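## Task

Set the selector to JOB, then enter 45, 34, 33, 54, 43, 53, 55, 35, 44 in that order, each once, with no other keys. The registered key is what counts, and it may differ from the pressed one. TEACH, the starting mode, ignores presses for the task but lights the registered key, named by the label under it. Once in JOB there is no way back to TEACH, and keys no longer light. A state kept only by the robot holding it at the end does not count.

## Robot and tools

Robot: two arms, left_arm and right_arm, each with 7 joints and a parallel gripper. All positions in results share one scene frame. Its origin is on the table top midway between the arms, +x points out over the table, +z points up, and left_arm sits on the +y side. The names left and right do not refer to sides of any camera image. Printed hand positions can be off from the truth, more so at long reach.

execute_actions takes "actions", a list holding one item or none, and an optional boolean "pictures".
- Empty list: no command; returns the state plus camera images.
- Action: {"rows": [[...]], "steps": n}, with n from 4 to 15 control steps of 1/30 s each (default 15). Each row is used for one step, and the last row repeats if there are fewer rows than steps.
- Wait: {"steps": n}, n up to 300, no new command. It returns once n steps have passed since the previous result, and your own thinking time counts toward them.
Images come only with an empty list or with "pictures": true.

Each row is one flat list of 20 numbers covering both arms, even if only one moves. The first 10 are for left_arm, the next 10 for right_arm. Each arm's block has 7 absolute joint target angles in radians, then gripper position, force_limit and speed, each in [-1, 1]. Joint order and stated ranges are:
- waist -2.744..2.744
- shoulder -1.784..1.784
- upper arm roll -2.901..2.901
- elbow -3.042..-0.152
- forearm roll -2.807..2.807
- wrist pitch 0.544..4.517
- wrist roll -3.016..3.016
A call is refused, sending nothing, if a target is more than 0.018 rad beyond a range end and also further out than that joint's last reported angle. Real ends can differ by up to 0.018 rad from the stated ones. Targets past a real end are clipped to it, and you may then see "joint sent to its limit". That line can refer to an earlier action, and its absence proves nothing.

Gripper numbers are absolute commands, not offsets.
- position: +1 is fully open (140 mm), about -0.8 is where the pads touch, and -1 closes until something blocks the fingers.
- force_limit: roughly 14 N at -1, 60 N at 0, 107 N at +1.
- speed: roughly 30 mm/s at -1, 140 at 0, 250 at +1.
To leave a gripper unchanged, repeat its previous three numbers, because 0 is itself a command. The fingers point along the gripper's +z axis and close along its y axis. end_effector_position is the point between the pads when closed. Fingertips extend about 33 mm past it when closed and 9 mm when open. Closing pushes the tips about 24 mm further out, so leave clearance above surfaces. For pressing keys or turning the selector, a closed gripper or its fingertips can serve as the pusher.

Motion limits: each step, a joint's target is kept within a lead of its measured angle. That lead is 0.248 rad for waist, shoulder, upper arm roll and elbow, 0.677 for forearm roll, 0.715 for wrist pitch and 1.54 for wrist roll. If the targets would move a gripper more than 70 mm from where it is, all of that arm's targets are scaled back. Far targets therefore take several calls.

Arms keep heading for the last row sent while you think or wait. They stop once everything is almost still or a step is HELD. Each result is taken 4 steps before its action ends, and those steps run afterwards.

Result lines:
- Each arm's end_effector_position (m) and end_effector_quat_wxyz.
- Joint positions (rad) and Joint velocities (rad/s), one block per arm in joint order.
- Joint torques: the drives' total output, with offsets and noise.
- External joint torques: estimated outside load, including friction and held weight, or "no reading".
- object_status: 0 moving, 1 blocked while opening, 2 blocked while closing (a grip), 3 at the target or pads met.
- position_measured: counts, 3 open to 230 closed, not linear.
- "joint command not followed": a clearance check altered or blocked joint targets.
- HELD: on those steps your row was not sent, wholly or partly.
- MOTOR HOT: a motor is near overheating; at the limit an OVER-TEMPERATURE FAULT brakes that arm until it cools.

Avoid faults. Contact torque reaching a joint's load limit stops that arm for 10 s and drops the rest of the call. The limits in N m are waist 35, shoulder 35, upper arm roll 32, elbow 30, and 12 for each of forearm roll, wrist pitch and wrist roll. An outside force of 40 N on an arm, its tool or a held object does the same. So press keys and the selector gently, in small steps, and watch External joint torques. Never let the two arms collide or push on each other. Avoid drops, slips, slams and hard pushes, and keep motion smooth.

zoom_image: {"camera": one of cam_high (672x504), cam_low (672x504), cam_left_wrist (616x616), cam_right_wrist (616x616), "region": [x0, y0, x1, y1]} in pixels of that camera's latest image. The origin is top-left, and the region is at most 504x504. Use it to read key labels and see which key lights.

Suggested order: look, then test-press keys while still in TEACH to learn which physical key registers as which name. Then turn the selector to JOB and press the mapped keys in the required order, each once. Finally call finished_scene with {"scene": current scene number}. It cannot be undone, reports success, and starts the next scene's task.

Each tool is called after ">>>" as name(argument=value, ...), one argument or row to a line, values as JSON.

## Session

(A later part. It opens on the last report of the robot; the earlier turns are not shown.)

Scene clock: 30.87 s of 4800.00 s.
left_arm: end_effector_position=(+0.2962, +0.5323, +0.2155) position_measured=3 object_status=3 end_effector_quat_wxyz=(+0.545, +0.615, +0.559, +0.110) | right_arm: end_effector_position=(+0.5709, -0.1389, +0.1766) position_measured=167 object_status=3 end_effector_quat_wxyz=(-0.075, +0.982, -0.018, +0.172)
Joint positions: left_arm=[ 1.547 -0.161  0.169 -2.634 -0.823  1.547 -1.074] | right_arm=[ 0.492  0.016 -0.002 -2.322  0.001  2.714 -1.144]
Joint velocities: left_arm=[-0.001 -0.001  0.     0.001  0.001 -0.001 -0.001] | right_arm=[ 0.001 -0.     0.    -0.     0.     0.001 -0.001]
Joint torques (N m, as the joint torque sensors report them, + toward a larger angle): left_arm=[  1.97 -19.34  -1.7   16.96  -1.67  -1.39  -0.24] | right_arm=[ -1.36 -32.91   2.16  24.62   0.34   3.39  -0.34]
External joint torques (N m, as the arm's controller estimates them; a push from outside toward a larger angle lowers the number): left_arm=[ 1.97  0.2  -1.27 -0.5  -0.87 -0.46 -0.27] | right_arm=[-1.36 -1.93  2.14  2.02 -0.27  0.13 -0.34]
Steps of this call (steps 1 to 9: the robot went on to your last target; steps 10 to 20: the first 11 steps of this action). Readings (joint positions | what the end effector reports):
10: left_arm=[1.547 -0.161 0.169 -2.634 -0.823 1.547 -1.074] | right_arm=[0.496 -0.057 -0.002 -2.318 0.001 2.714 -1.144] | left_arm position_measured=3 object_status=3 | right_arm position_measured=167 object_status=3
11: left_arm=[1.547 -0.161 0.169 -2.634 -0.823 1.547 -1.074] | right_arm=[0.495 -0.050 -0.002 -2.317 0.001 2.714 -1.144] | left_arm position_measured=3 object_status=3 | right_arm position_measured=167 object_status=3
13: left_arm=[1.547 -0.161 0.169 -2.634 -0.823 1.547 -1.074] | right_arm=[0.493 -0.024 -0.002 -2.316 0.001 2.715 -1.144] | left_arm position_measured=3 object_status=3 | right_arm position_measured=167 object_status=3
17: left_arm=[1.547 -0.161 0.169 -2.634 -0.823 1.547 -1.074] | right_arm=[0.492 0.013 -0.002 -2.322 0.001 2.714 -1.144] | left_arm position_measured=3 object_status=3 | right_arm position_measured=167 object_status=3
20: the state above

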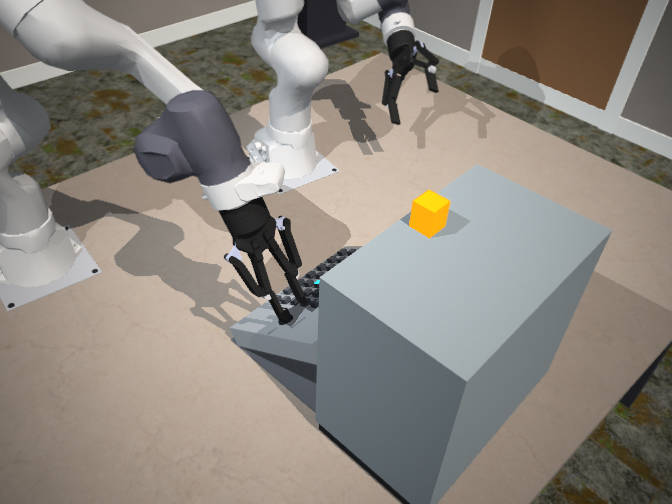

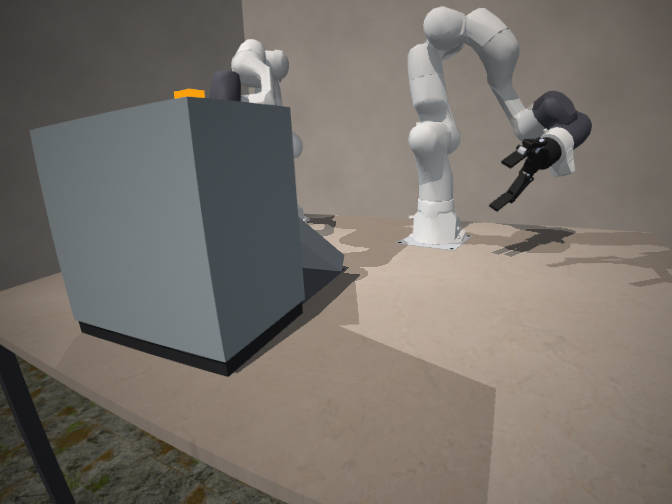

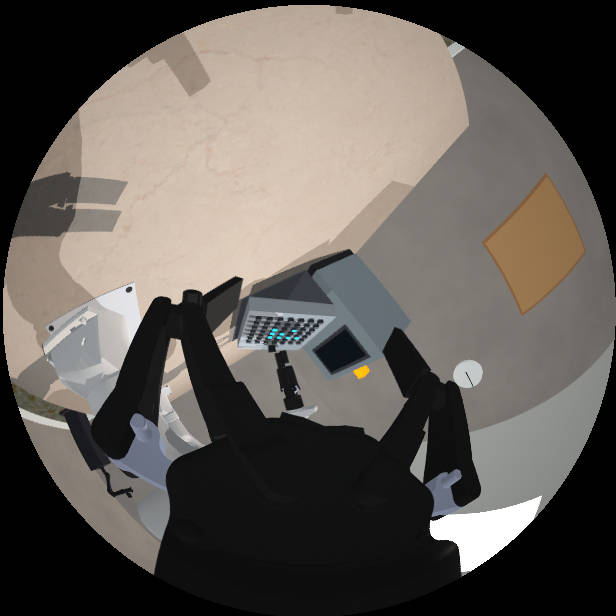

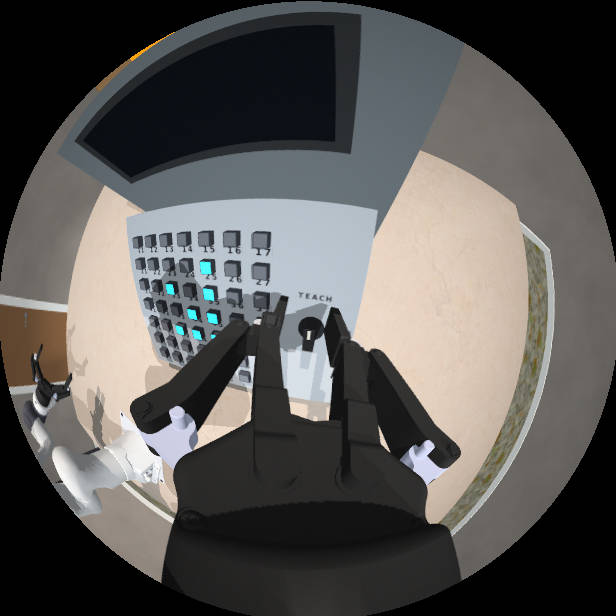

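>>> execute_actions(
  actions=[
    {"rows":[[1.549,-0.162,0.167,-2.636,-0.826,1.544,-1.079,1,0,0,0.49,0.022,0,-2.32,0,2.715,-1.15,-0.3,-0.3,1],[1.549,-0.162,0.167,-2.636,-0.826,1.544,-1.079,1,0,0,0.49,0.029,0,-2.32,0,2.715,-1.15,-0.3,-0.3,1],[1.549,-0.162,0.167,-2.636,-0.826,1.544,-1.079,1,0,0,0.49,0.036,0,-2.32,0,2.715,-1.15,-0.3,-0.3,1],[1.549,-0.162,0.167,-2.636,-0.826,1.544,-1.079,1,0,0,0.49,0.036,0,-2.32,0,2.715,-1.15,-0.3,-0.3,1],[1.549,-0.162,0.167,-2.636,-0.826,1.544,-1.079,1,0,0,0.49,0.036,0,-2.32,0,2.715,-1.15,-0.3,-0.3,1],[1.549,-0.162,0.167,-2.636,-0.826,1.544,-1.079,1,0,0,0.49,0.036,0,-2.32,0,2.715,-1.15,-0.3,-0.3,1],[1.549,-0.162,0.167,-2.636,-0.826,1.544,-1.079,1,0,0,0.49,0.036,0,-2.32,0,2.715,-1.15,-0.3,-0.3,1],[1.549,-0.162,0.167,-2.636,-0.826,1.544,-1.079,1,0,0,0.49,0.036,0,-2.32,0,2.715,-1.15,-1,-0.3,0.3]],"steps":15},
  ],
)

>>> execute_actions(
  actions=[
    {"steps":15},
  ],
  pictures=true,
)

Scene clock: 31.47 s of 4800.00 s.
left_arm: end_effector_position=(+0.2962, +0.5323, +0.2155) position_measured=3 object_status=3 end_effector_quat_wxyz=(+0.545, +0.615, +0.559, +0.110) | right_arm: end_effector_position=(+0.5687, -0.1405, +0.1653) position_measured=193 object_status=0 end_effector_quat_wxyz=(-0.071, +0.984, -0.018, +0.163)
Joint positions: left_arm=[ 1.547 -0.161  0.169 -2.634 -0.823  1.547 -1.074] | right_arm=[ 0.491  0.035 -0.002 -2.32   0.001  2.714 -1.145]
Joint velocities: left_arm=[ 0.001 -0.    -0.001 -0.    -0.001  0.001  0.001] | right_arm=[-0.068  0.    -0.026 -0.021 -0.065 -0.065 -0.023]
Joint torques (N m, as the joint torque sensors report them, + toward a larger angle): left_arm=[  1.74 -19.37  -0.94  16.67  -1.62  -1.32  -0.34] | right_arm=[  2.66 -32.17   3.56  25.01   2.33   5.22  -0.06]
External joint torques (N m, as the arm's controller estimates them; a push from outside toward a larger angle lowers the number): left_arm=[ 1.7   0.12 -0.56 -0.73 -0.82 -0.4  -0.37] | right_arm=[ 4.62 -1.99  6.67  3.    0.23  1.21 -0.28]
Steps of this call (steps 1 to 4: the last 4 steps of your previous action; steps 5 to 7: the robot went on to your last target; steps 8 to 18: the first 11 steps of this action). Readings (joint positions | what the end effector reports):
8: left_arm=[1.547 -0.161 0.169 -2.634 -0.823 1.547 -1.074] | right_arm=[0.492 0.017 -0.002 -2.321 0.001 2.714 -1.144] | left_arm position_measured=3 object_status=3 | right_arm position_measured=167 object_status=3
9: left_arm=[1.547 -0.161 0.169 -2.634 -0.823 1.547 -1.074] | right_arm=[0.492 0.019 -0.002 -2.321 0.001 2.714 -1.144] | left_arm position_measured=3 object_status=3 | right_arm position_measured=167 object_status=3
11: left_arm=[1.547 -0.161 0.169 -2.634 -0.823 1.547 -1.074] | right_arm=[0.492 0.026 -0.002 -2.320 0.001 2.714 -1.144] | left_arm position_measured=3 object_status=3 | right_arm position_measured=167 object_status=3
15: left_arm=[1.547 -0.161 0.169 -2.634 -0.823 1.547 -1.074] | right_arm=[0.492 0.035 -0.002 -2.320 0.001 2.714 -1.145] | left_arm position_measured=3 object_status=3 | right_arm position_measured=167 object_status=0
18: the state above

Scene clock: 31.97 s of 4800.00 s.
left_arm: end_effector_position=(+0.2962, +0.5323, +0.2155) position_measured=3 object_status=3 end_effector_quat_wxyz=(+0.545, +0.615, +0.559, +0.110) | right_arm: end_effector_position=(+0.5693, -0.1442, +0.1647) position_measured=217 object_status=2 end_effector_quat_wxyz=(-0.070, +0.984, -0.020, +0.163)
Joint positions: left_arm=[ 1.547 -0.161  0.169 -2.634 -0.823  1.547 -1.074] | right_arm=[ 0.487  0.035 -0.003 -2.321  0.     2.712 -1.146]
Joint velocities: left_arm=[-0.001 -0.    -0.001 -0.001 -0.001  0.     0.001] | right_arm=[-0.001  0.    -0.001 -0.    -0.001 -0.001  0.   ]
Joint torques (N m, as the joint torque sensors report them, + toward a larger angle): left_arm=[  2.24 -18.82  -1.54  16.48  -1.61  -1.44  -0.3 ] | right_arm=[  1.72 -31.47   3.01  23.95   0.64   3.78  -0.29]
External joint torques (N m, as the arm's controller estimates them; a push from outside toward a larger angle lowers the number): left_arm=[ 2.31  0.71 -1.05 -0.93 -0.81 -0.5  -0.33] | right_arm=[ 1.78 -0.06  3.05  1.55  0.03  0.55 -0.29]
Kept back: nothing.
Steps of this call (steps 1 to 4: the last 4 steps of your previous action; steps 5 to 15: the robot went on to your last target). Readings (joint positions | what the end effector reports):
1: left_arm=[1.547 -0.161 0.169 -2.634 -0.823 1.547 -1.074] | right_arm=[0.488 0.035 -0.004 -2.321 -0.000 2.712 -1.145] | left_arm position_measured=3 object_status=3 | right_arm position_measured=203 object_status=0
2: left_arm=[1.547 -0.161 0.169 -2.634 -0.823 1.547 -1.074] | right_arm=[0.487 0.035 -0.004 -2.321 0.001 2.712 -1.145] | left_arm position_measured=3 object_status=3 | right_arm position_measured=212 object_status=0
4: left_arm=[1.547 -0.161 0.169 -2.634 -0.823 1.547 -1.074] | right_arm=[0.487 0.035 -0.003 -2.321 0.000 2.712 -1.146] | left_arm position_measured=3 object_status=3 | right_arm position_measured=217 object_status=0
8: left_arm=[1.547 -0.161 0.169 -2.634 -0.823 1.547 -1.074] | right_arm=[0.487 0.035 -0.003 -2.321 0.000 2.712 -1.146] | left_arm position_measured=3 object_status=3 | right_arm position_measured=217 object_status=0
15: the state above
All arms were judged still, so your last target was given up. Only a new action makes them travel on or press farther. Fingers that are still opening or closing keep moving.

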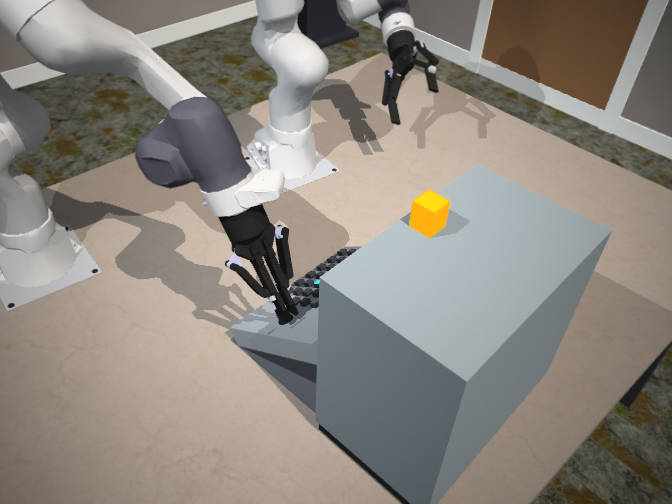

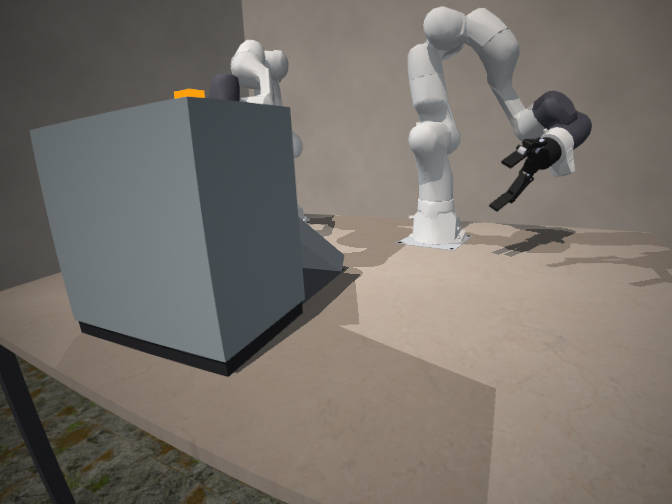

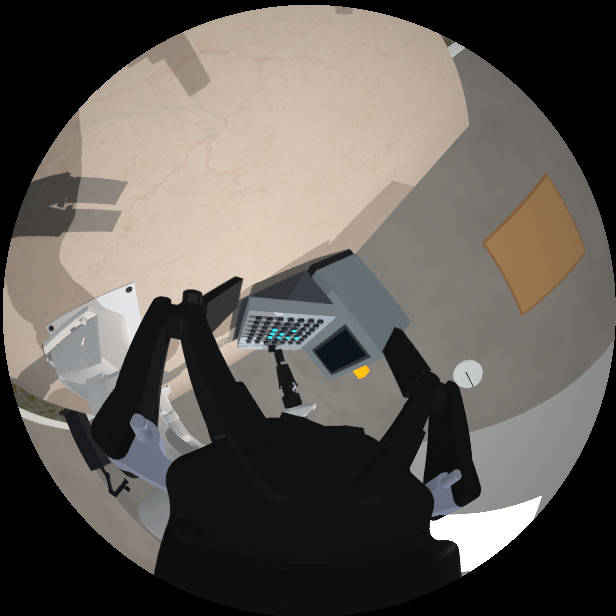

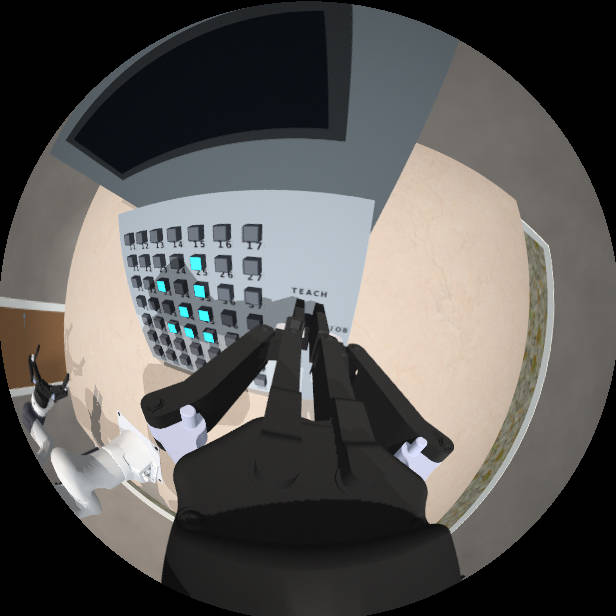

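Gripped. Rotate gradually with q1 adjusted.

>>> execute_actions(
  actions=[
    {"rows":[[1.549,-0.162,0.167,-2.636,-0.826,1.544,-1.079,1,0,0,0.486,0.035,0,-2.32,0,2.715,-1.05,-1,-0.3,0.3],[1.549,-0.162,0.167,-2.636,-0.826,1.544,-1.079,1,0,0,0.486,0.035,0,-2.32,0,2.715,-0.95,-1,-0.3,0.3],[1.549,-0.162,0.167,-2.636,-0.826,1.544,-1.079,1,0,0,0.486,0.035,0,-2.32,0,2.715,-0.85,-1,-0.3,0.3],[1.549,-0.162,0.167,-2.636,-0.826,1.544,-1.079,1,0,0,0.486,0.035,0,-2.32,0,2.715,-0.75,-1,-0.3,0.3],[1.549,-0.162,0.167,-2.636,-0.826,1.544,-1.079,1,0,0,0.486,0.035,0,-2.32,0,2.715,-0.65,-1,-0.3,0.3],[1.549,-0.162,0.167,-2.636,-0.826,1.544,-1.079,1,0,0,0.486,0.035,0,-2.32,0,2.715,-0.55,-1,-0.3,0.3],[1.549,-0.162,0.167,-2.636,-0.826,1.544,-1.079,1,0,0,0.486,0.035,0,-2.32,0,2.715,-0.45,-1,-0.3,0.3],[1.549,-0.162,0.167,-2.636,-0.826,1.544,-1.079,1,0,0,0.486,0.035,0,-2.32,0,2.715,-0.35,-1,-0.3,0.3],[1.549,-0.162,0.167,-2.636,-0.826,1.544,-1.079,1,0,0,0.486,0.035,0,-2.32,0,2.715,-0.25,-1,-0.3,0.3],[1.549,-0.162,0.167,-2.636,-0.826,1.544,-1.079,1,0,0,0.486,0.035,0,-2.32,0,2.715,-0.15,-1,-0.3,0.3],[1.549,-0.162,0.167,-2.636,-0.826,1.544,-1.079,1,0,0,0.486,0.035,0,-2.32,0,2.715,-0.05,-1,-0.3,0.3],[1.549,-0.162,0.167,-2.636,-0.826,1.544,-1.079,1,0,0,0.486,0.035,0,-2.32,0,2.715,0.05,-1,-0.3,0.3],[1.549,-0.162,0.167,-2.636,-0.826,1.544,-1.079,1,0,0,0.486,0.035,0,-2.32,0,2.715,0.15,-1,-0.3,0.3],[1.549,-0.162,0.167,-2.636,-0.826,1.544,-1.079,1,0,0,0.486,0.035,0,-2.32,0,2.715,0.25,-1,-0.3,0.3],[1.549,-0.162,0.167,-2.636,-0.826,1.544,-1.079,1,0,0,0.486,0.035,0,-2.32,0,2.715,0.4,-1,-0.3,0.3]],"steps":15},
  ],
)

>>> execute_actions(
  actions=[
    {"steps":25},
  ],
  pictures=true,
)

Scene clock: 32.73 s of 4800.00 s.
left_arm: end_effector_position=(+0.2962, +0.5323, +0.2155) position_measured=3 object_status=3 end_effector_quat_wxyz=(+0.545, +0.615, +0.559, +0.110) | right_arm: end_effector_position=(+0.5726, -0.1520, +0.1652) position_measured=232 object_status=0 end_effector_quat_wxyz=(-0.105, +0.950, -0.258, +0.143)
Joint positions: left_arm=[ 1.547 -0.161  0.169 -2.634 -0.823  1.547 -1.074] | right_arm=[ 0.478  0.034 -0.007 -2.321 -0.002  2.712 -0.667]
Joint velocities: left_arm=[-0.001  0.    -0.     0.     0.     0.     0.001] | right_arm=[0.06  0.003 0.053 0.004 0.    0.04  2.016]
Joint torques (N m, as the joint torque sensors report them, + toward a larger angle): left_arm=[  2.03 -19.44  -1.94  16.39  -1.62  -1.39  -0.29] | right_arm=[  1.82 -32.15   3.5   23.5    1.13   2.81   0.72]
External joint torques (N m, as the arm's controller estimates them; a push from outside toward a larger angle lowers the number): left_arm=[ 2.1   0.07 -1.44 -1.05 -0.83 -0.46 -0.32] | right_arm=[ 2.64 -0.61  4.11  1.04  0.51  0.16  0.67]
Steps of this call (steps 1 to 12: nothing new was sent; steps 13 to 23: the first 11 steps of this action). Readings (joint positions | what the end effector reports):
13: left_arm=[1.547 -0.161 0.169 -2.634 -0.823 1.547 -1.074] | right_arm=[0.487 0.035 -0.003 -2.321 0.000 2.712 -1.138] | left_arm position_measured=3 object_status=3 | right_arm position_measured=217 object_status=2
14: left_arm=[1.547 -0.161 0.169 -2.634 -0.823 1.547 -1.074] | right_arm=[0.487 0.035 -0.003 -2.321 0.000 2.711 -1.120] | left_arm position_measured=3 object_status=3 | right_arm position_measured=217 object_status=2
16: left_arm=[1.547 -0.161 0.169 -2.634 -0.823 1.547 -1.074] | right_arm=[0.485 0.035 -0.003 -2.321 0.000 2.711 -1.061] | left_arm position_measured=3 object_status=3 | right_arm position_measured=217 object_status=2
20: left_arm=[1.547 -0.161 0.169 -2.634 -0.823 1.547 -1.074] | right_arm=[0.475 0.034 -0.011 -2.321 -0.003 2.710 -0.864] | left_arm position_measured=3 object_status=3 | right_arm position_measured=229 object_status=0
23: the state above

Scene clock: 33.57 s of 4800.00 s.
left_arm: end_effector_position=(+0.2962, +0.5323, +0.2155) position_measured=3 object_status=3 end_effector_quat_wxyz=(+0.545, +0.615, +0.559, +0.110) | right_arm: end_effector_position=(+0.5715, -0.1445, +0.1670) position_measured=232 object_status=3 end_effector_quat_wxyz=(-0.163, +0.718, -0.673, +0.076)
Joint positions: left_arm=[ 1.547 -0.161  0.169 -2.634 -0.823  1.547 -1.074] | right_arm=[ 0.484  0.034 -0.002 -2.319 -0.002  2.715  0.319]
Joint velocities: left_arm=[-0.    -0.    -0.001  0.001 -0.    -0.001 -0.001] | right_arm=[ 0.001  0.    -0.001 -0.001 -0.    -0.001  0.248]
Joint torques (N m, as the joint torque sensors report them, + toward a larger angle): left_arm=[  2.24 -19.38  -1.46  16.64  -1.68  -1.37  -0.28] | right_arm=[  0.98 -31.65   2.24  22.61   1.15   3.28   0.26]
External joint torques (N m, as the arm's controller estimates them; a push from outside toward a larger angle lowers the number): left_arm=[ 2.25  0.09 -1.02 -0.75 -0.89 -0.43 -0.31] | right_arm=[ 0.95 -0.37  2.18  0.26  0.59  0.1   0.29]
Kept back: nothing.
Steps of this call (steps 1 to 4: the last 4 steps of your previous action; steps 5 to 25: the robot went on to your last target). Readings (joint positions | what the end effector reports):
1: left_arm=[1.547 -0.161 0.169 -2.634 -0.823 1.547 -1.074] | right_arm=[0.478 0.034 -0.007 -2.320 -0.002 2.714 -0.595] | left_arm position_measured=3 object_status=3 | right_arm position_measured=232 object_status=0
2: left_arm=[1.547 -0.161 0.169 -2.634 -0.823 1.547 -1.074] | right_arm=[0.478 0.034 -0.007 -2.319 -0.002 2.715 -0.519] | left_arm position_measured=3 object_status=3 | right_arm position_measured=232 object_status=0
4: left_arm=[1.547 -0.161 0.169 -2.634 -0.823 1.547 -1.074] | right_arm=[0.481 0.034 -0.005 -2.319 -0.002 2.715 -0.356] | left_arm position_measured=3 object_status=3 | right_arm position_measured=232 object_status=3
8: left_arm=[1.547 -0.161 0.169 -2.634 -0.823 1.547 -1.074] | right_arm=[0.484 0.034 -0.002 -2.319 -0.002 2.715 -0.090] | left_arm position_measured=3 object_status=3 | right_arm position_measured=232 object_status=3
25: the state above

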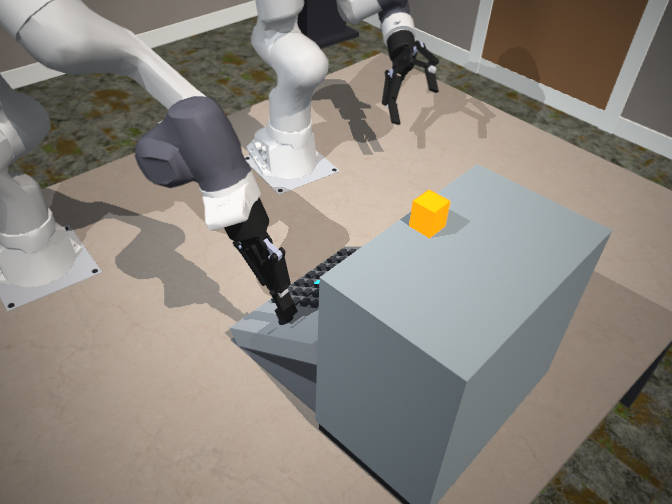

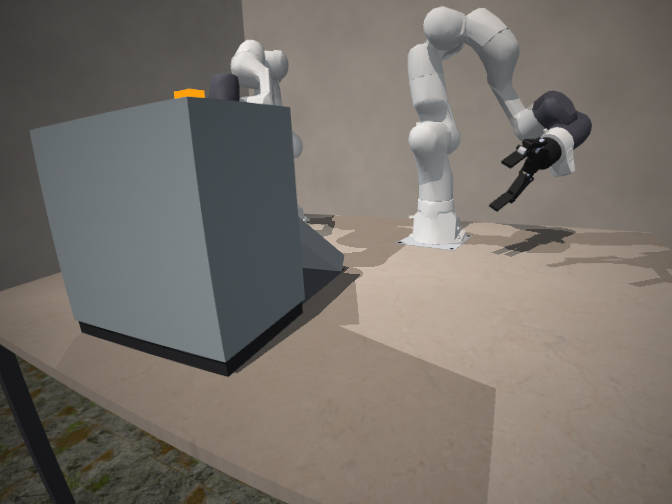

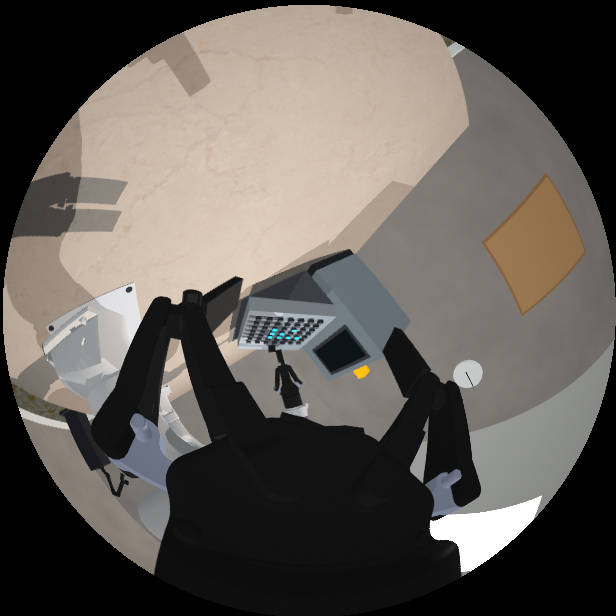

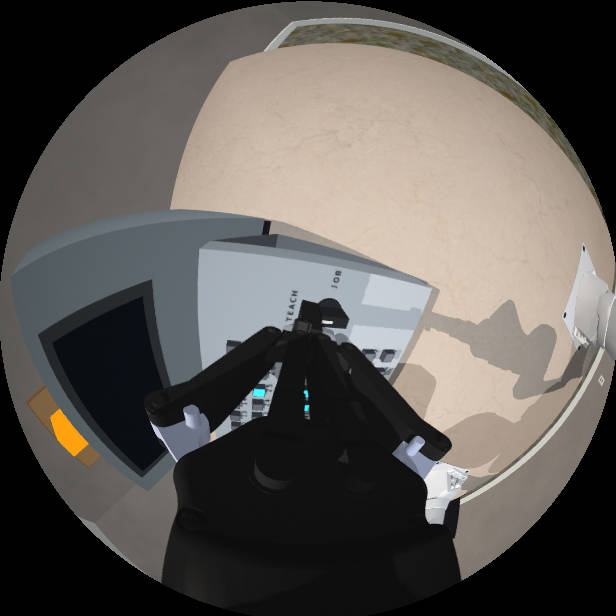

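>>> execute_actions(
  actions=[
    {"rows":[[1.549,-0.162,0.167,-2.636,-0.826,1.544,-1.079,1,0,0,0.486,-0.03,0,-2.32,0,2.715,0.3,-0.3,-0.3,1],[1.549,-0.162,0.167,-2.636,-0.826,1.544,-1.079,1,0,0,0.486,-0.03,0,-2.32,0,2.715,0.3,-0.3,-0.3,1],[1.549,-0.162,0.167,-2.636,-0.826,1.544,-1.079,1,0,0,0.486,-0.03,0,-2.32,0,2.715,0.3,-0.3,-0.3,1],[1.549,-0.162,0.167,-2.636,-0.826,1.544,-1.079,1,0,0,0.486,-0.03,0,-2.32,0,2.715,0.3,-0.3,-0.3,1],[1.549,-0.162,0.167,-2.636,-0.826,1.544,-1.079,1,0,0,0.492,-0.06,0,-2.357,0,2.716,-1.15,-0.3,-0.3,1]],"steps":15},
  ],
)

>>> execute_actions(
  actions=[
    {"steps":25},
  ],
)

>>> execute_actions(
  actions=[
    {"rows":[[1.549,-0.162,0.167,-2.636,-0.826,1.544,-1.079,1,0,0,0.492,-0.045,0,-2.357,0,2.716,-1.15,-0.3,-0.3,1],[1.549,-0.162,0.167,-2.636,-0.826,1.544,-1.079,1,0,0,0.492,-0.03,0,-2.357,0,2.716,-1.15,-0.3,-0.3,1],[1.549,-0.162,0.167,-2.636,-0.826,1.544,-1.079,1,0,0,0.492,-0.015,0,-2.357,0,2.716,-1.15,-0.3,-0.3,1],[1.549,-0.162,0.167,-2.636,-0.826,1.544,-1.079,1,0,0,0.492,-0.005,0,-2.357,0,2.716,-1.15,-0.3,-0.3,1],[1.549,-0.162,0.167,-2.636,-0.826,1.544,-1.079,1,0,0,0.492,0.003,0,-2.357,0,2.716,-1.15,-0.3,-0.3,1],[1.549,-0.162,0.167,-2.636,-0.826,1.544,-1.079,1,0,0,0.492,0.009,0,-2.357,0,2.716,-1.15,-0.3,-0.3,1]],"steps":15},
  ],
  pictures=true,
)

Scene clock: 34.47 s of 4800.00 s.
left_arm: end_effector_position=(+0.2962, +0.5323, +0.2155) position_measured=3 object_status=3 end_effector_quat_wxyz=(+0.545, +0.615, +0.559, +0.110) | right_arm: end_effector_position=(+0.5688, -0.1416, +0.2070) position_measured=167 object_status=0 end_effector_quat_wxyz=(-0.144, +0.911, -0.355, +0.152)
Joint positions: left_arm=[ 1.547 -0.161  0.169 -2.634 -0.823  1.547 -1.074] | right_arm=[ 0.49  -0.059 -0.002 -2.352 -0.002  2.715 -0.439]
Joint velocities: left_arm=[ 0.    -0.    -0.    -0.     0.002 -0.001 -0.001] | right_arm=[ 0.003 -0.004  0.    -0.043  0.001 -0.    -2.336]
Joint torques (N m, as the joint torque sensors report them, + toward a larger angle): left_arm=[  2.44 -19.66  -1.22  16.8   -1.67  -1.36  -0.24] | right_arm=[  1.35 -29.42   2.12  23.05   1.16   3.41  -0.71]
External joint torques (N m, as the arm's controller estimates them; a push from outside toward a larger angle lowers the number): left_arm=[ 2.43 -0.24 -0.8  -0.54 -0.89 -0.42 -0.27] | right_arm=[ 1.49 -0.88  2.38 -0.08  0.52  0.12 -0.73]
Steps of this call (steps 1 to 16: the robot went on to your last target; steps 17 to 27: the first 11 steps of this action). Readings (joint positions | what the end effector reports):
17: left_arm=[1.547 -0.161 0.169 -2.634 -0.823 1.547 -1.074] | right_arm=[0.484 0.026 -0.002 -2.323 -0.002 2.713 0.375] | left_arm position_measured=3 object_status=3 | right_arm position_measured=232 object_status=0
18: left_arm=[1.547 -0.161 0.169 -2.634 -0.823 1.547 -1.074] | right_arm=[0.484 0.011 -0.002 -2.325 -0.002 2.713 0.367] | left_arm position_measured=3 object_status=3 | right_arm position_measured=229 object_status=0
20: left_arm=[1.547 -0.161 0.169 -2.634 -0.823 1.547 -1.074] | right_arm=[0.484 -0.014 -0.002 -2.322 -0.002 2.713 0.355] | left_arm position_measured=3 object_status=3 | right_arm position_measured=202 object_status=0
24: left_arm=[1.547 -0.161 0.169 -2.634 -0.823 1.547 -1.074] | right_arm=[0.489 -0.055 -0.002 -2.345 -0.002 2.715 -0.164] | left_arm position_measured=3 object_status=3 | right_arm position_measured=167 object_status=0
27: the state above

Scene clock: 35.30 s of 4800.00 s.
left_arm: end_effector_position=(+0.2962, +0.5323, +0.2155) position_measured=3 object_status=3 end_effector_quat_wxyz=(+0.545, +0.615, +0.559, +0.110) | right_arm: end_effector_position=(+0.5674, -0.1421, +0.2051) position_measured=167 object_status=3 end_effector_quat_wxyz=(-0.086, +0.977, -0.040, +0.189)
Joint positions: left_arm=[ 1.547 -0.161  0.169 -2.634 -0.823  1.547 -1.074] | right_arm=[ 0.49  -0.059 -0.002 -2.355 -0.002  2.715 -1.099]
Joint velocities: left_arm=[ 0.    -0.     0.002 -0.001  0.001  0.     0.002] | right_arm=[ 0.     0.001  0.    -0.    -0.002  0.    -0.151]
Joint torques (N m, as the joint torque sensors report them, + toward a larger angle): left_arm=[  2.21 -19.16  -1.02  17.11  -1.66  -1.36  -0.24] | right_arm=[  1.01 -30.27   1.77  22.83   1.19   3.4   -0.37]
External joint torques (N m, as the arm's controller estimates them; a push from outside toward a larger angle lowers the number): left_arm=[ 2.19  0.3  -0.61 -0.27 -0.87 -0.43 -0.27] | right_arm=[ 1.06 -1.57  1.88 -0.15  0.55  0.1  -0.37]
Kept back: nothing.
Steps of this call (steps 1 to 4: the last 4 steps of your previous action; steps 5 to 25: the robot went on to your last target). Readings (joint positions | what the end effector reports):
1: left_arm=[1.547 -0.161 0.169 -2.634 -0.823 1.547 -1.074] | right_arm=[0.490 -0.059 -0.002 -2.353 -0.002 2.715 -0.512] | left_arm position_measured=3 object_status=3 | right_arm position_measured=167 object_status=0
2: left_arm=[1.547 -0.161 0.169 -2.634 -0.823 1.547 -1.074] | right_arm=[0.490 -0.059 -0.002 -2.354 -0.002 2.715 -0.578] | left_arm position_measured=3 object_status=3 | right_arm position_measured=167 object_status=0
4: left_arm=[1.547 -0.161 0.169 -2.634 -0.823 1.547 -1.074] | right_arm=[0.490 -0.059 -0.002 -2.355 -0.002 2.715 -0.689] | left_arm position_measured=3 object_status=3 | right_arm position_measured=167 object_status=3
8: left_arm=[1.547 -0.161 0.169 -2.634 -0.823 1.547 -1.074] | right_arm=[0.490 -0.059 -0.002 -2.355 -0.002 2.715 -0.851] | left_arm position_measured=3 object_status=3 | right_arm position_measured=167 object_status=3
25: the state above

Scene clock: 35.67 s of 4800.00 s.
left_arm: end_effector_position=(+0.2962, +0.5323, +0.2155) position_measured=3 object_status=3 end_effector_quat_wxyz=(+0.545, +0.615, +0.559, +0.110) | right_arm: end_effector_position=(+0.5569, -0.1464, +0.1621) position_measured=167 object_status=3 end_effector_quat_wxyz=(-0.069, +0.985, -0.024, +0.159)
Joint positions: left_arm=[ 1.547 -0.161  0.169 -2.634 -0.823  1.547 -1.074] | right_arm=[ 0.49   0.009 -0.002 -2.358 -0.002  2.716 -1.131]
Joint velocities: left_arm=[-0.    -0.    -0.001 -0.001 -0.001 -0.002 -0.001] | right_arm=[ 0.     0.006 -0.     0.001 -0.     0.001 -0.044]
Joint torques (N m, as the joint torque sensors report them, + toward a larger angle): left_arm=[  1.67 -19.42  -1.46  17.15  -1.7   -1.36  -0.25] | right_arm=[  0.99 -32.2    2.17  23.61   1.1    3.27  -0.3 ]
External joint torques (N m, as the arm's controller estimates them; a push from outside toward a larger angle lowers the number): left_arm=[ 1.67  0.   -1.03 -0.2  -0.91 -0.42 -0.28] | right_arm=[ 0.89 -0.62  2.06  0.47  0.5  -0.13 -0.3 ]
Steps of this call (steps 1 to 11: the first 11 steps of this action). Readings (joint positions | what the end effector reports):
1: left_arm=[1.547 -0.161 0.169 -2.634 -0.823 1.547 -1.074] | right_arm=[0.490 -0.058 -0.002 -2.355 -0.002 2.716 -1.104] | left_arm position_measured=3 object_status=3 | right_arm position_measured=167 object_status=3
2: left_arm=[1.547 -0.161 0.169 -2.634 -0.823 1.547 -1.074] | right_arm=[0.490 -0.053 -0.002 -2.355 -0.002 2.716 -1.108] | left_arm position_measured=3 object_status=3 | right_arm position_measured=167 object_status=3
4: left_arm=[1.547 -0.161 0.169 -2.634 -0.823 1.547 -1.074] | right_arm=[0.490 -0.033 -0.002 -2.354 -0.002 2.717 -1.115] | left_arm position_measured=3 object_status=3 | right_arm position_measured=167 object_status=3
8: left_arm=[1.547 -0.161 0.169 -2.634 -0.823 1.547 -1.074] | right_arm=[0.490 0.003 -0.002 -2.357 -0.002 2.716 -1.126] | left_arm position_measured=3 object_status=3 | right_arm position_measured=167 object_status=3
11: the state above

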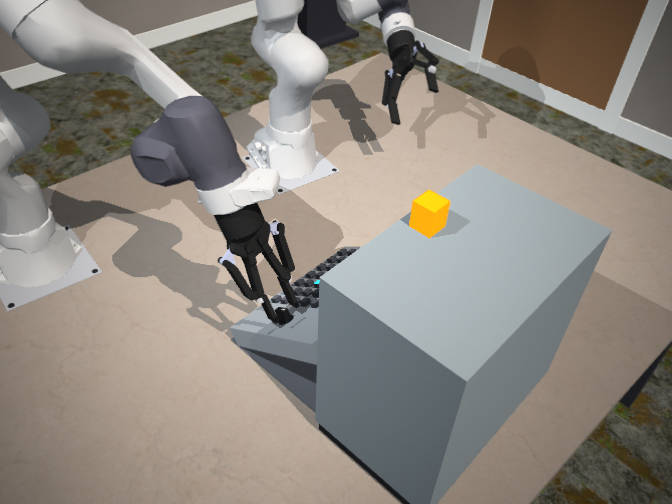

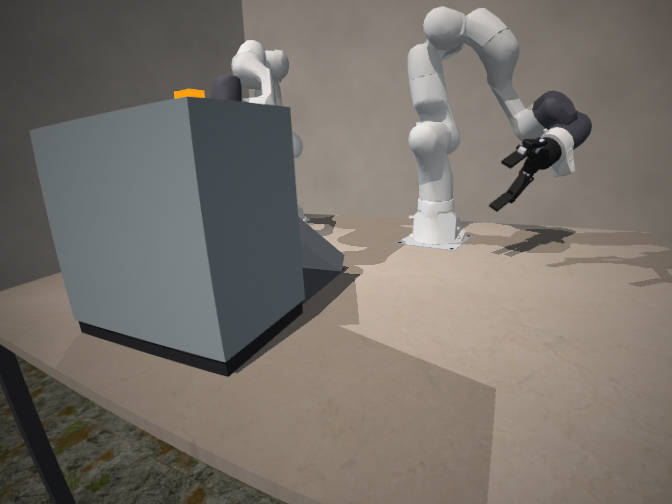

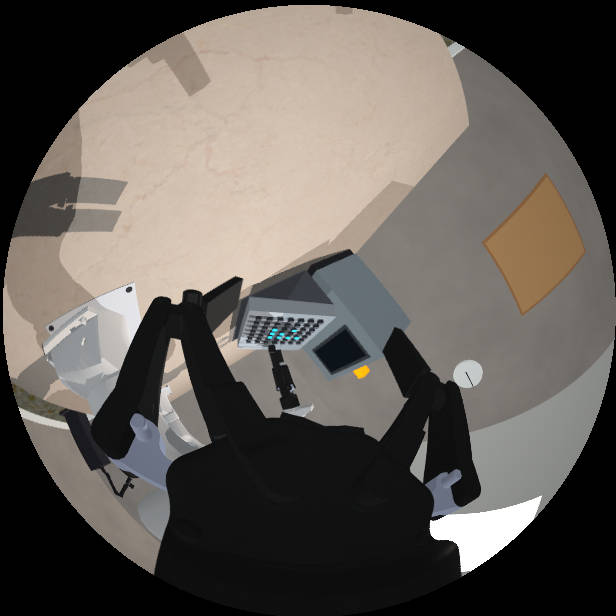

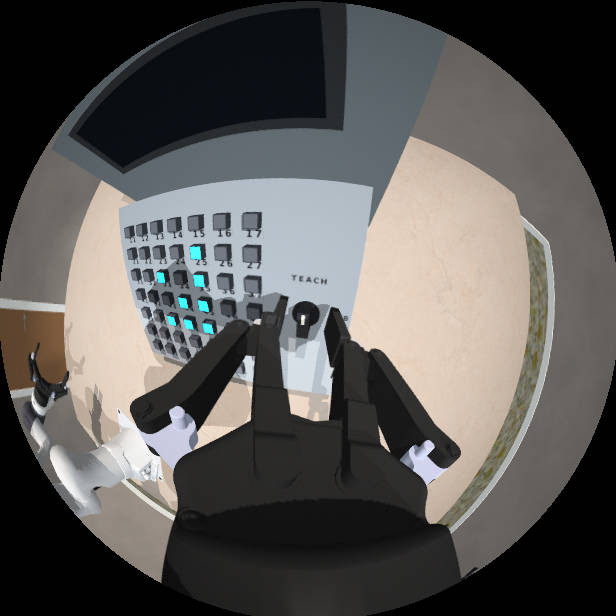

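>>> execute_actions(
  actions=[
    {"rows":[[1.549,-0.162,0.167,-2.636,-0.826,1.544,-1.079,1,0,0,0.49,0.013,0,-2.357,0,2.716,-1.15,-0.3,0.3,1],[1.549,-0.162,0.167,-2.636,-0.826,1.544,-1.079,1,0,0,0.49,0.017,0,-2.357,0,2.716,-1.15,-0.3,0.3,1],[1.549,-0.162,0.167,-2.636,-0.826,1.544,-1.079,1,0,0,0.49,0.021,0,-2.357,0,2.716,-1.15,-0.3,0.3,1],[1.549,-0.162,0.167,-2.636,-0.826,1.544,-1.079,1,0,0,0.49,0.021,0,-2.357,0,2.716,-1.15,-0.3,0.3,1],[1.549,-0.162,0.167,-2.636,-0.826,1.544,-1.079,1,0,0,0.49,0.021,0,-2.357,0,2.716,-1.15,-0.3,0.3,1],[1.549,-0.162,0.167,-2.636,-0.826,1.544,-1.079,1,0,0,0.49,0.021,0,-2.357,0,2.716,-1.15,-1,0.3,0.3]],"steps":15},
  ],
)

>>> execute_actions(
  actions=[
    {"steps":15},
  ],
  pictures=true,
)

Scene clock: 36.37 s of 4800.00 s.
left_arm: end_effector_position=(+0.2962, +0.5323, +0.2155) position_measured=3 object_status=3 end_effector_quat_wxyz=(+0.545, +0.615, +0.559, +0.110) | right_arm: end_effector_position=(+0.5557, -0.1445, +0.1573) position_measured=212 object_status=0 end_effector_quat_wxyz=(-0.067, +0.985, -0.017, +0.156)
Joint positions: left_arm=[ 1.547 -0.161  0.169 -2.634 -0.823  1.547 -1.074] | right_arm=[ 0.491  0.019  0.001 -2.356 -0.002  2.717 -1.144]
Joint velocities: left_arm=[-0.     0.     0.    -0.001  0.     0.001 -0.001] | right_arm=[-0.007 -0.016  0.002 -0.001  0.036 -0.034 -0.001]
Joint torques (N m, as the joint torque sensors report them, + toward a larger angle): left_arm=[  1.69 -19.47  -0.95  17.17  -1.65  -1.39  -0.29] | right_arm=[ -0.81 -30.37   0.56  22.51   0.23   3.89  -0.24]
External joint torques (N m, as the arm's controller estimates them; a push from outside toward a larger angle lowers the number): left_arm=[ 1.71 -0.05 -0.5  -0.16 -0.87 -0.45 -0.32] | right_arm=[ 2.94 -0.2   4.18  0.58  0.71  0.28 -0.07]
Steps of this call (steps 1 to 4: the last 4 steps of your previous action; steps 5 to 10: the robot went on to your last target; steps 11 to 21: the first 11 steps of this action). Readings (joint positions | what the end effector reports):
11: left_arm=[1.547 -0.161 0.169 -2.634 -0.823 1.547 -1.074] | right_arm=[0.490 0.010 -0.002 -2.358 -0.002 2.716 -1.140] | left_arm position_measured=3 object_status=3 | right_arm position_measured=167 object_status=3
12: left_arm=[1.547 -0.161 0.169 -2.634 -0.823 1.547 -1.074] | right_arm=[0.490 0.011 -0.002 -2.358 -0.002 2.716 -1.141] | left_arm position_measured=3 object_status=3 | right_arm position_measured=167 object_status=3
14: left_arm=[1.547 -0.161 0.169 -2.634 -0.823 1.547 -1.074] | right_arm=[0.490 0.015 -0.002 -2.358 -0.002 2.716 -1.142] | left_arm position_measured=3 object_status=3 | right_arm position_measured=167 object_status=3
18: left_arm=[1.547 -0.161 0.169 -2.634 -0.823 1.547 -1.074] | right_arm=[0.490 0.020 -0.002 -2.358 -0.002 2.716 -1.143] | left_arm position_measured=3 object_status=3 | right_arm position_measured=184 object_status=0
21: the state above

Scene clock: 36.87 s of 4800.00 s.
left_arm: end_effector_position=(+0.2962, +0.5323, +0.2155) position_measured=3 object_status=3 end_effector_quat_wxyz=(+0.545, +0.615, +0.559, +0.110) | right_arm: end_effector_position=(+0.5556, -0.1443, +0.1572) position_measured=218 object_status=2 end_effector_quat_wxyz=(-0.067, +0.985, -0.016, +0.156)
Joint positions: left_arm=[ 1.547 -0.161  0.169 -2.634 -0.823  1.547 -1.074] | right_arm=[ 0.491  0.019  0.001 -2.356 -0.002  2.717 -1.145]
Joint velocities: left_arm=[ 0.    -0.    -0.    -0.001  0.001  0.     0.   ] | right_arm=[-0.001 -0.001  0.001 -0.    -0.     0.    -0.   ]
Joint torques (N m, as the joint torque sensors report them, + toward a larger angle): left_arm=[  1.88 -19.4   -0.89  16.82  -1.6   -1.33  -0.26] | right_arm=[ -0.98 -30.69   0.48  22.44   1.02   3.03  -0.33]
External joint torques (N m, as the arm's controller estimates them; a push from outside toward a larger angle lowers the number): left_arm=[ 1.84  0.11 -0.5  -0.59 -0.81 -0.41 -0.29] | right_arm=[-1.02 -0.21  0.42  0.38  0.43 -0.16 -0.33]
Kept back: nothing.
Steps of this call (steps 1 to 4: the last 4 steps of your previous action; steps 5 to 15: the robot went on to your last target). Readings (joint positions | what the end effector reports):
1: left_arm=[1.547 -0.161 0.169 -2.634 -0.823 1.547 -1.074] | right_arm=[0.491 0.019 0.001 -2.356 -0.002 2.717 -1.144] | left_arm position_measured=3 object_status=3 | right_arm position_measured=218 object_status=0
2: left_arm=[1.547 -0.161 0.169 -2.634 -0.823 1.547 -1.074] | right_arm=[0.491 0.019 0.001 -2.356 -0.002 2.717 -1.144] | left_arm position_measured=3 object_status=3 | right_arm position_measured=218 object_status=0
4: left_arm=[1.547 -0.161 0.169 -2.634 -0.823 1.547 -1.074] | right_arm=[0.491 0.019 0.001 -2.356 -0.002 2.717 -1.145] | left_arm position_measured=3 object_status=3 | right_arm position_measured=218 object_status=0
8: left_arm=[1.547 -0.161 0.169 -2.634 -0.823 1.547 -1.074] | right_arm=[0.491 0.019 0.001 -2.356 -0.002 2.717 -1.145] | left_arm position_measured=3 object_status=3 | right_arm position_measured=218 object_status=2
15: the state above
All arms were judged still, so your last target was given up. Only a new action makes them travel on or press farther. Fingers that are still opening or closing keep moving.

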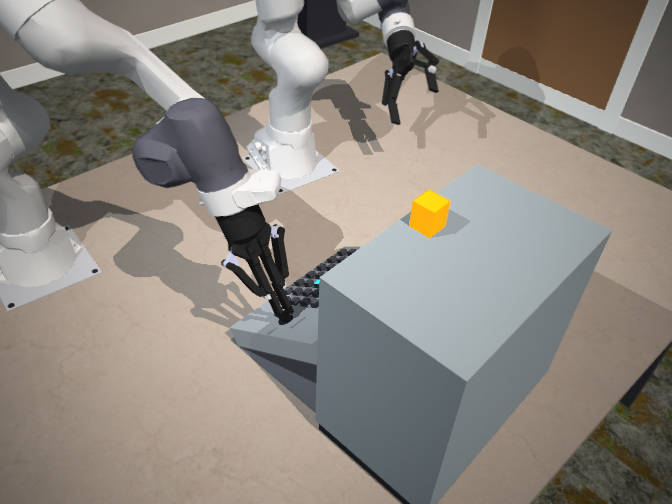

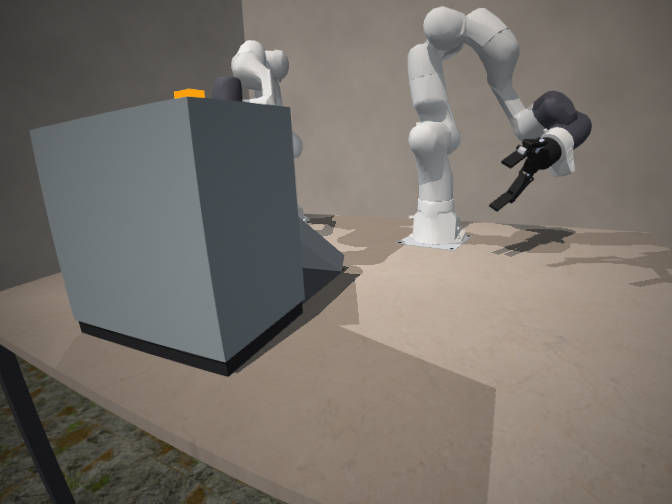

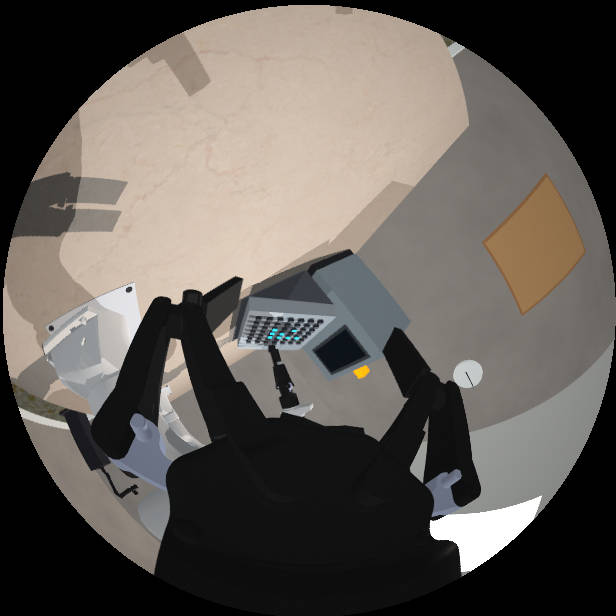

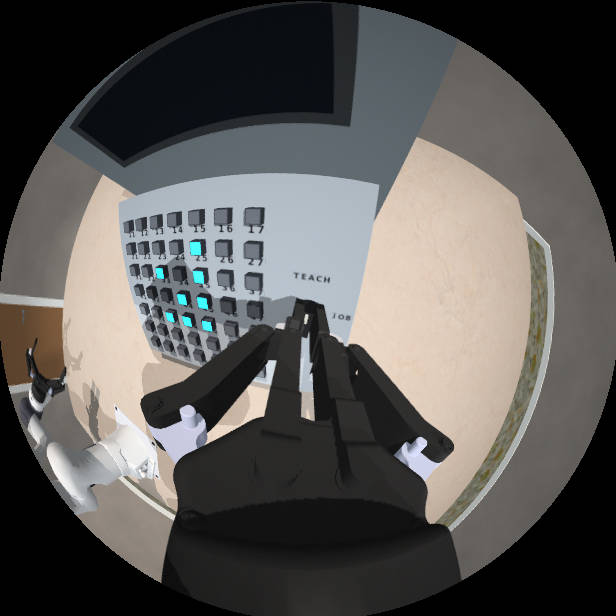

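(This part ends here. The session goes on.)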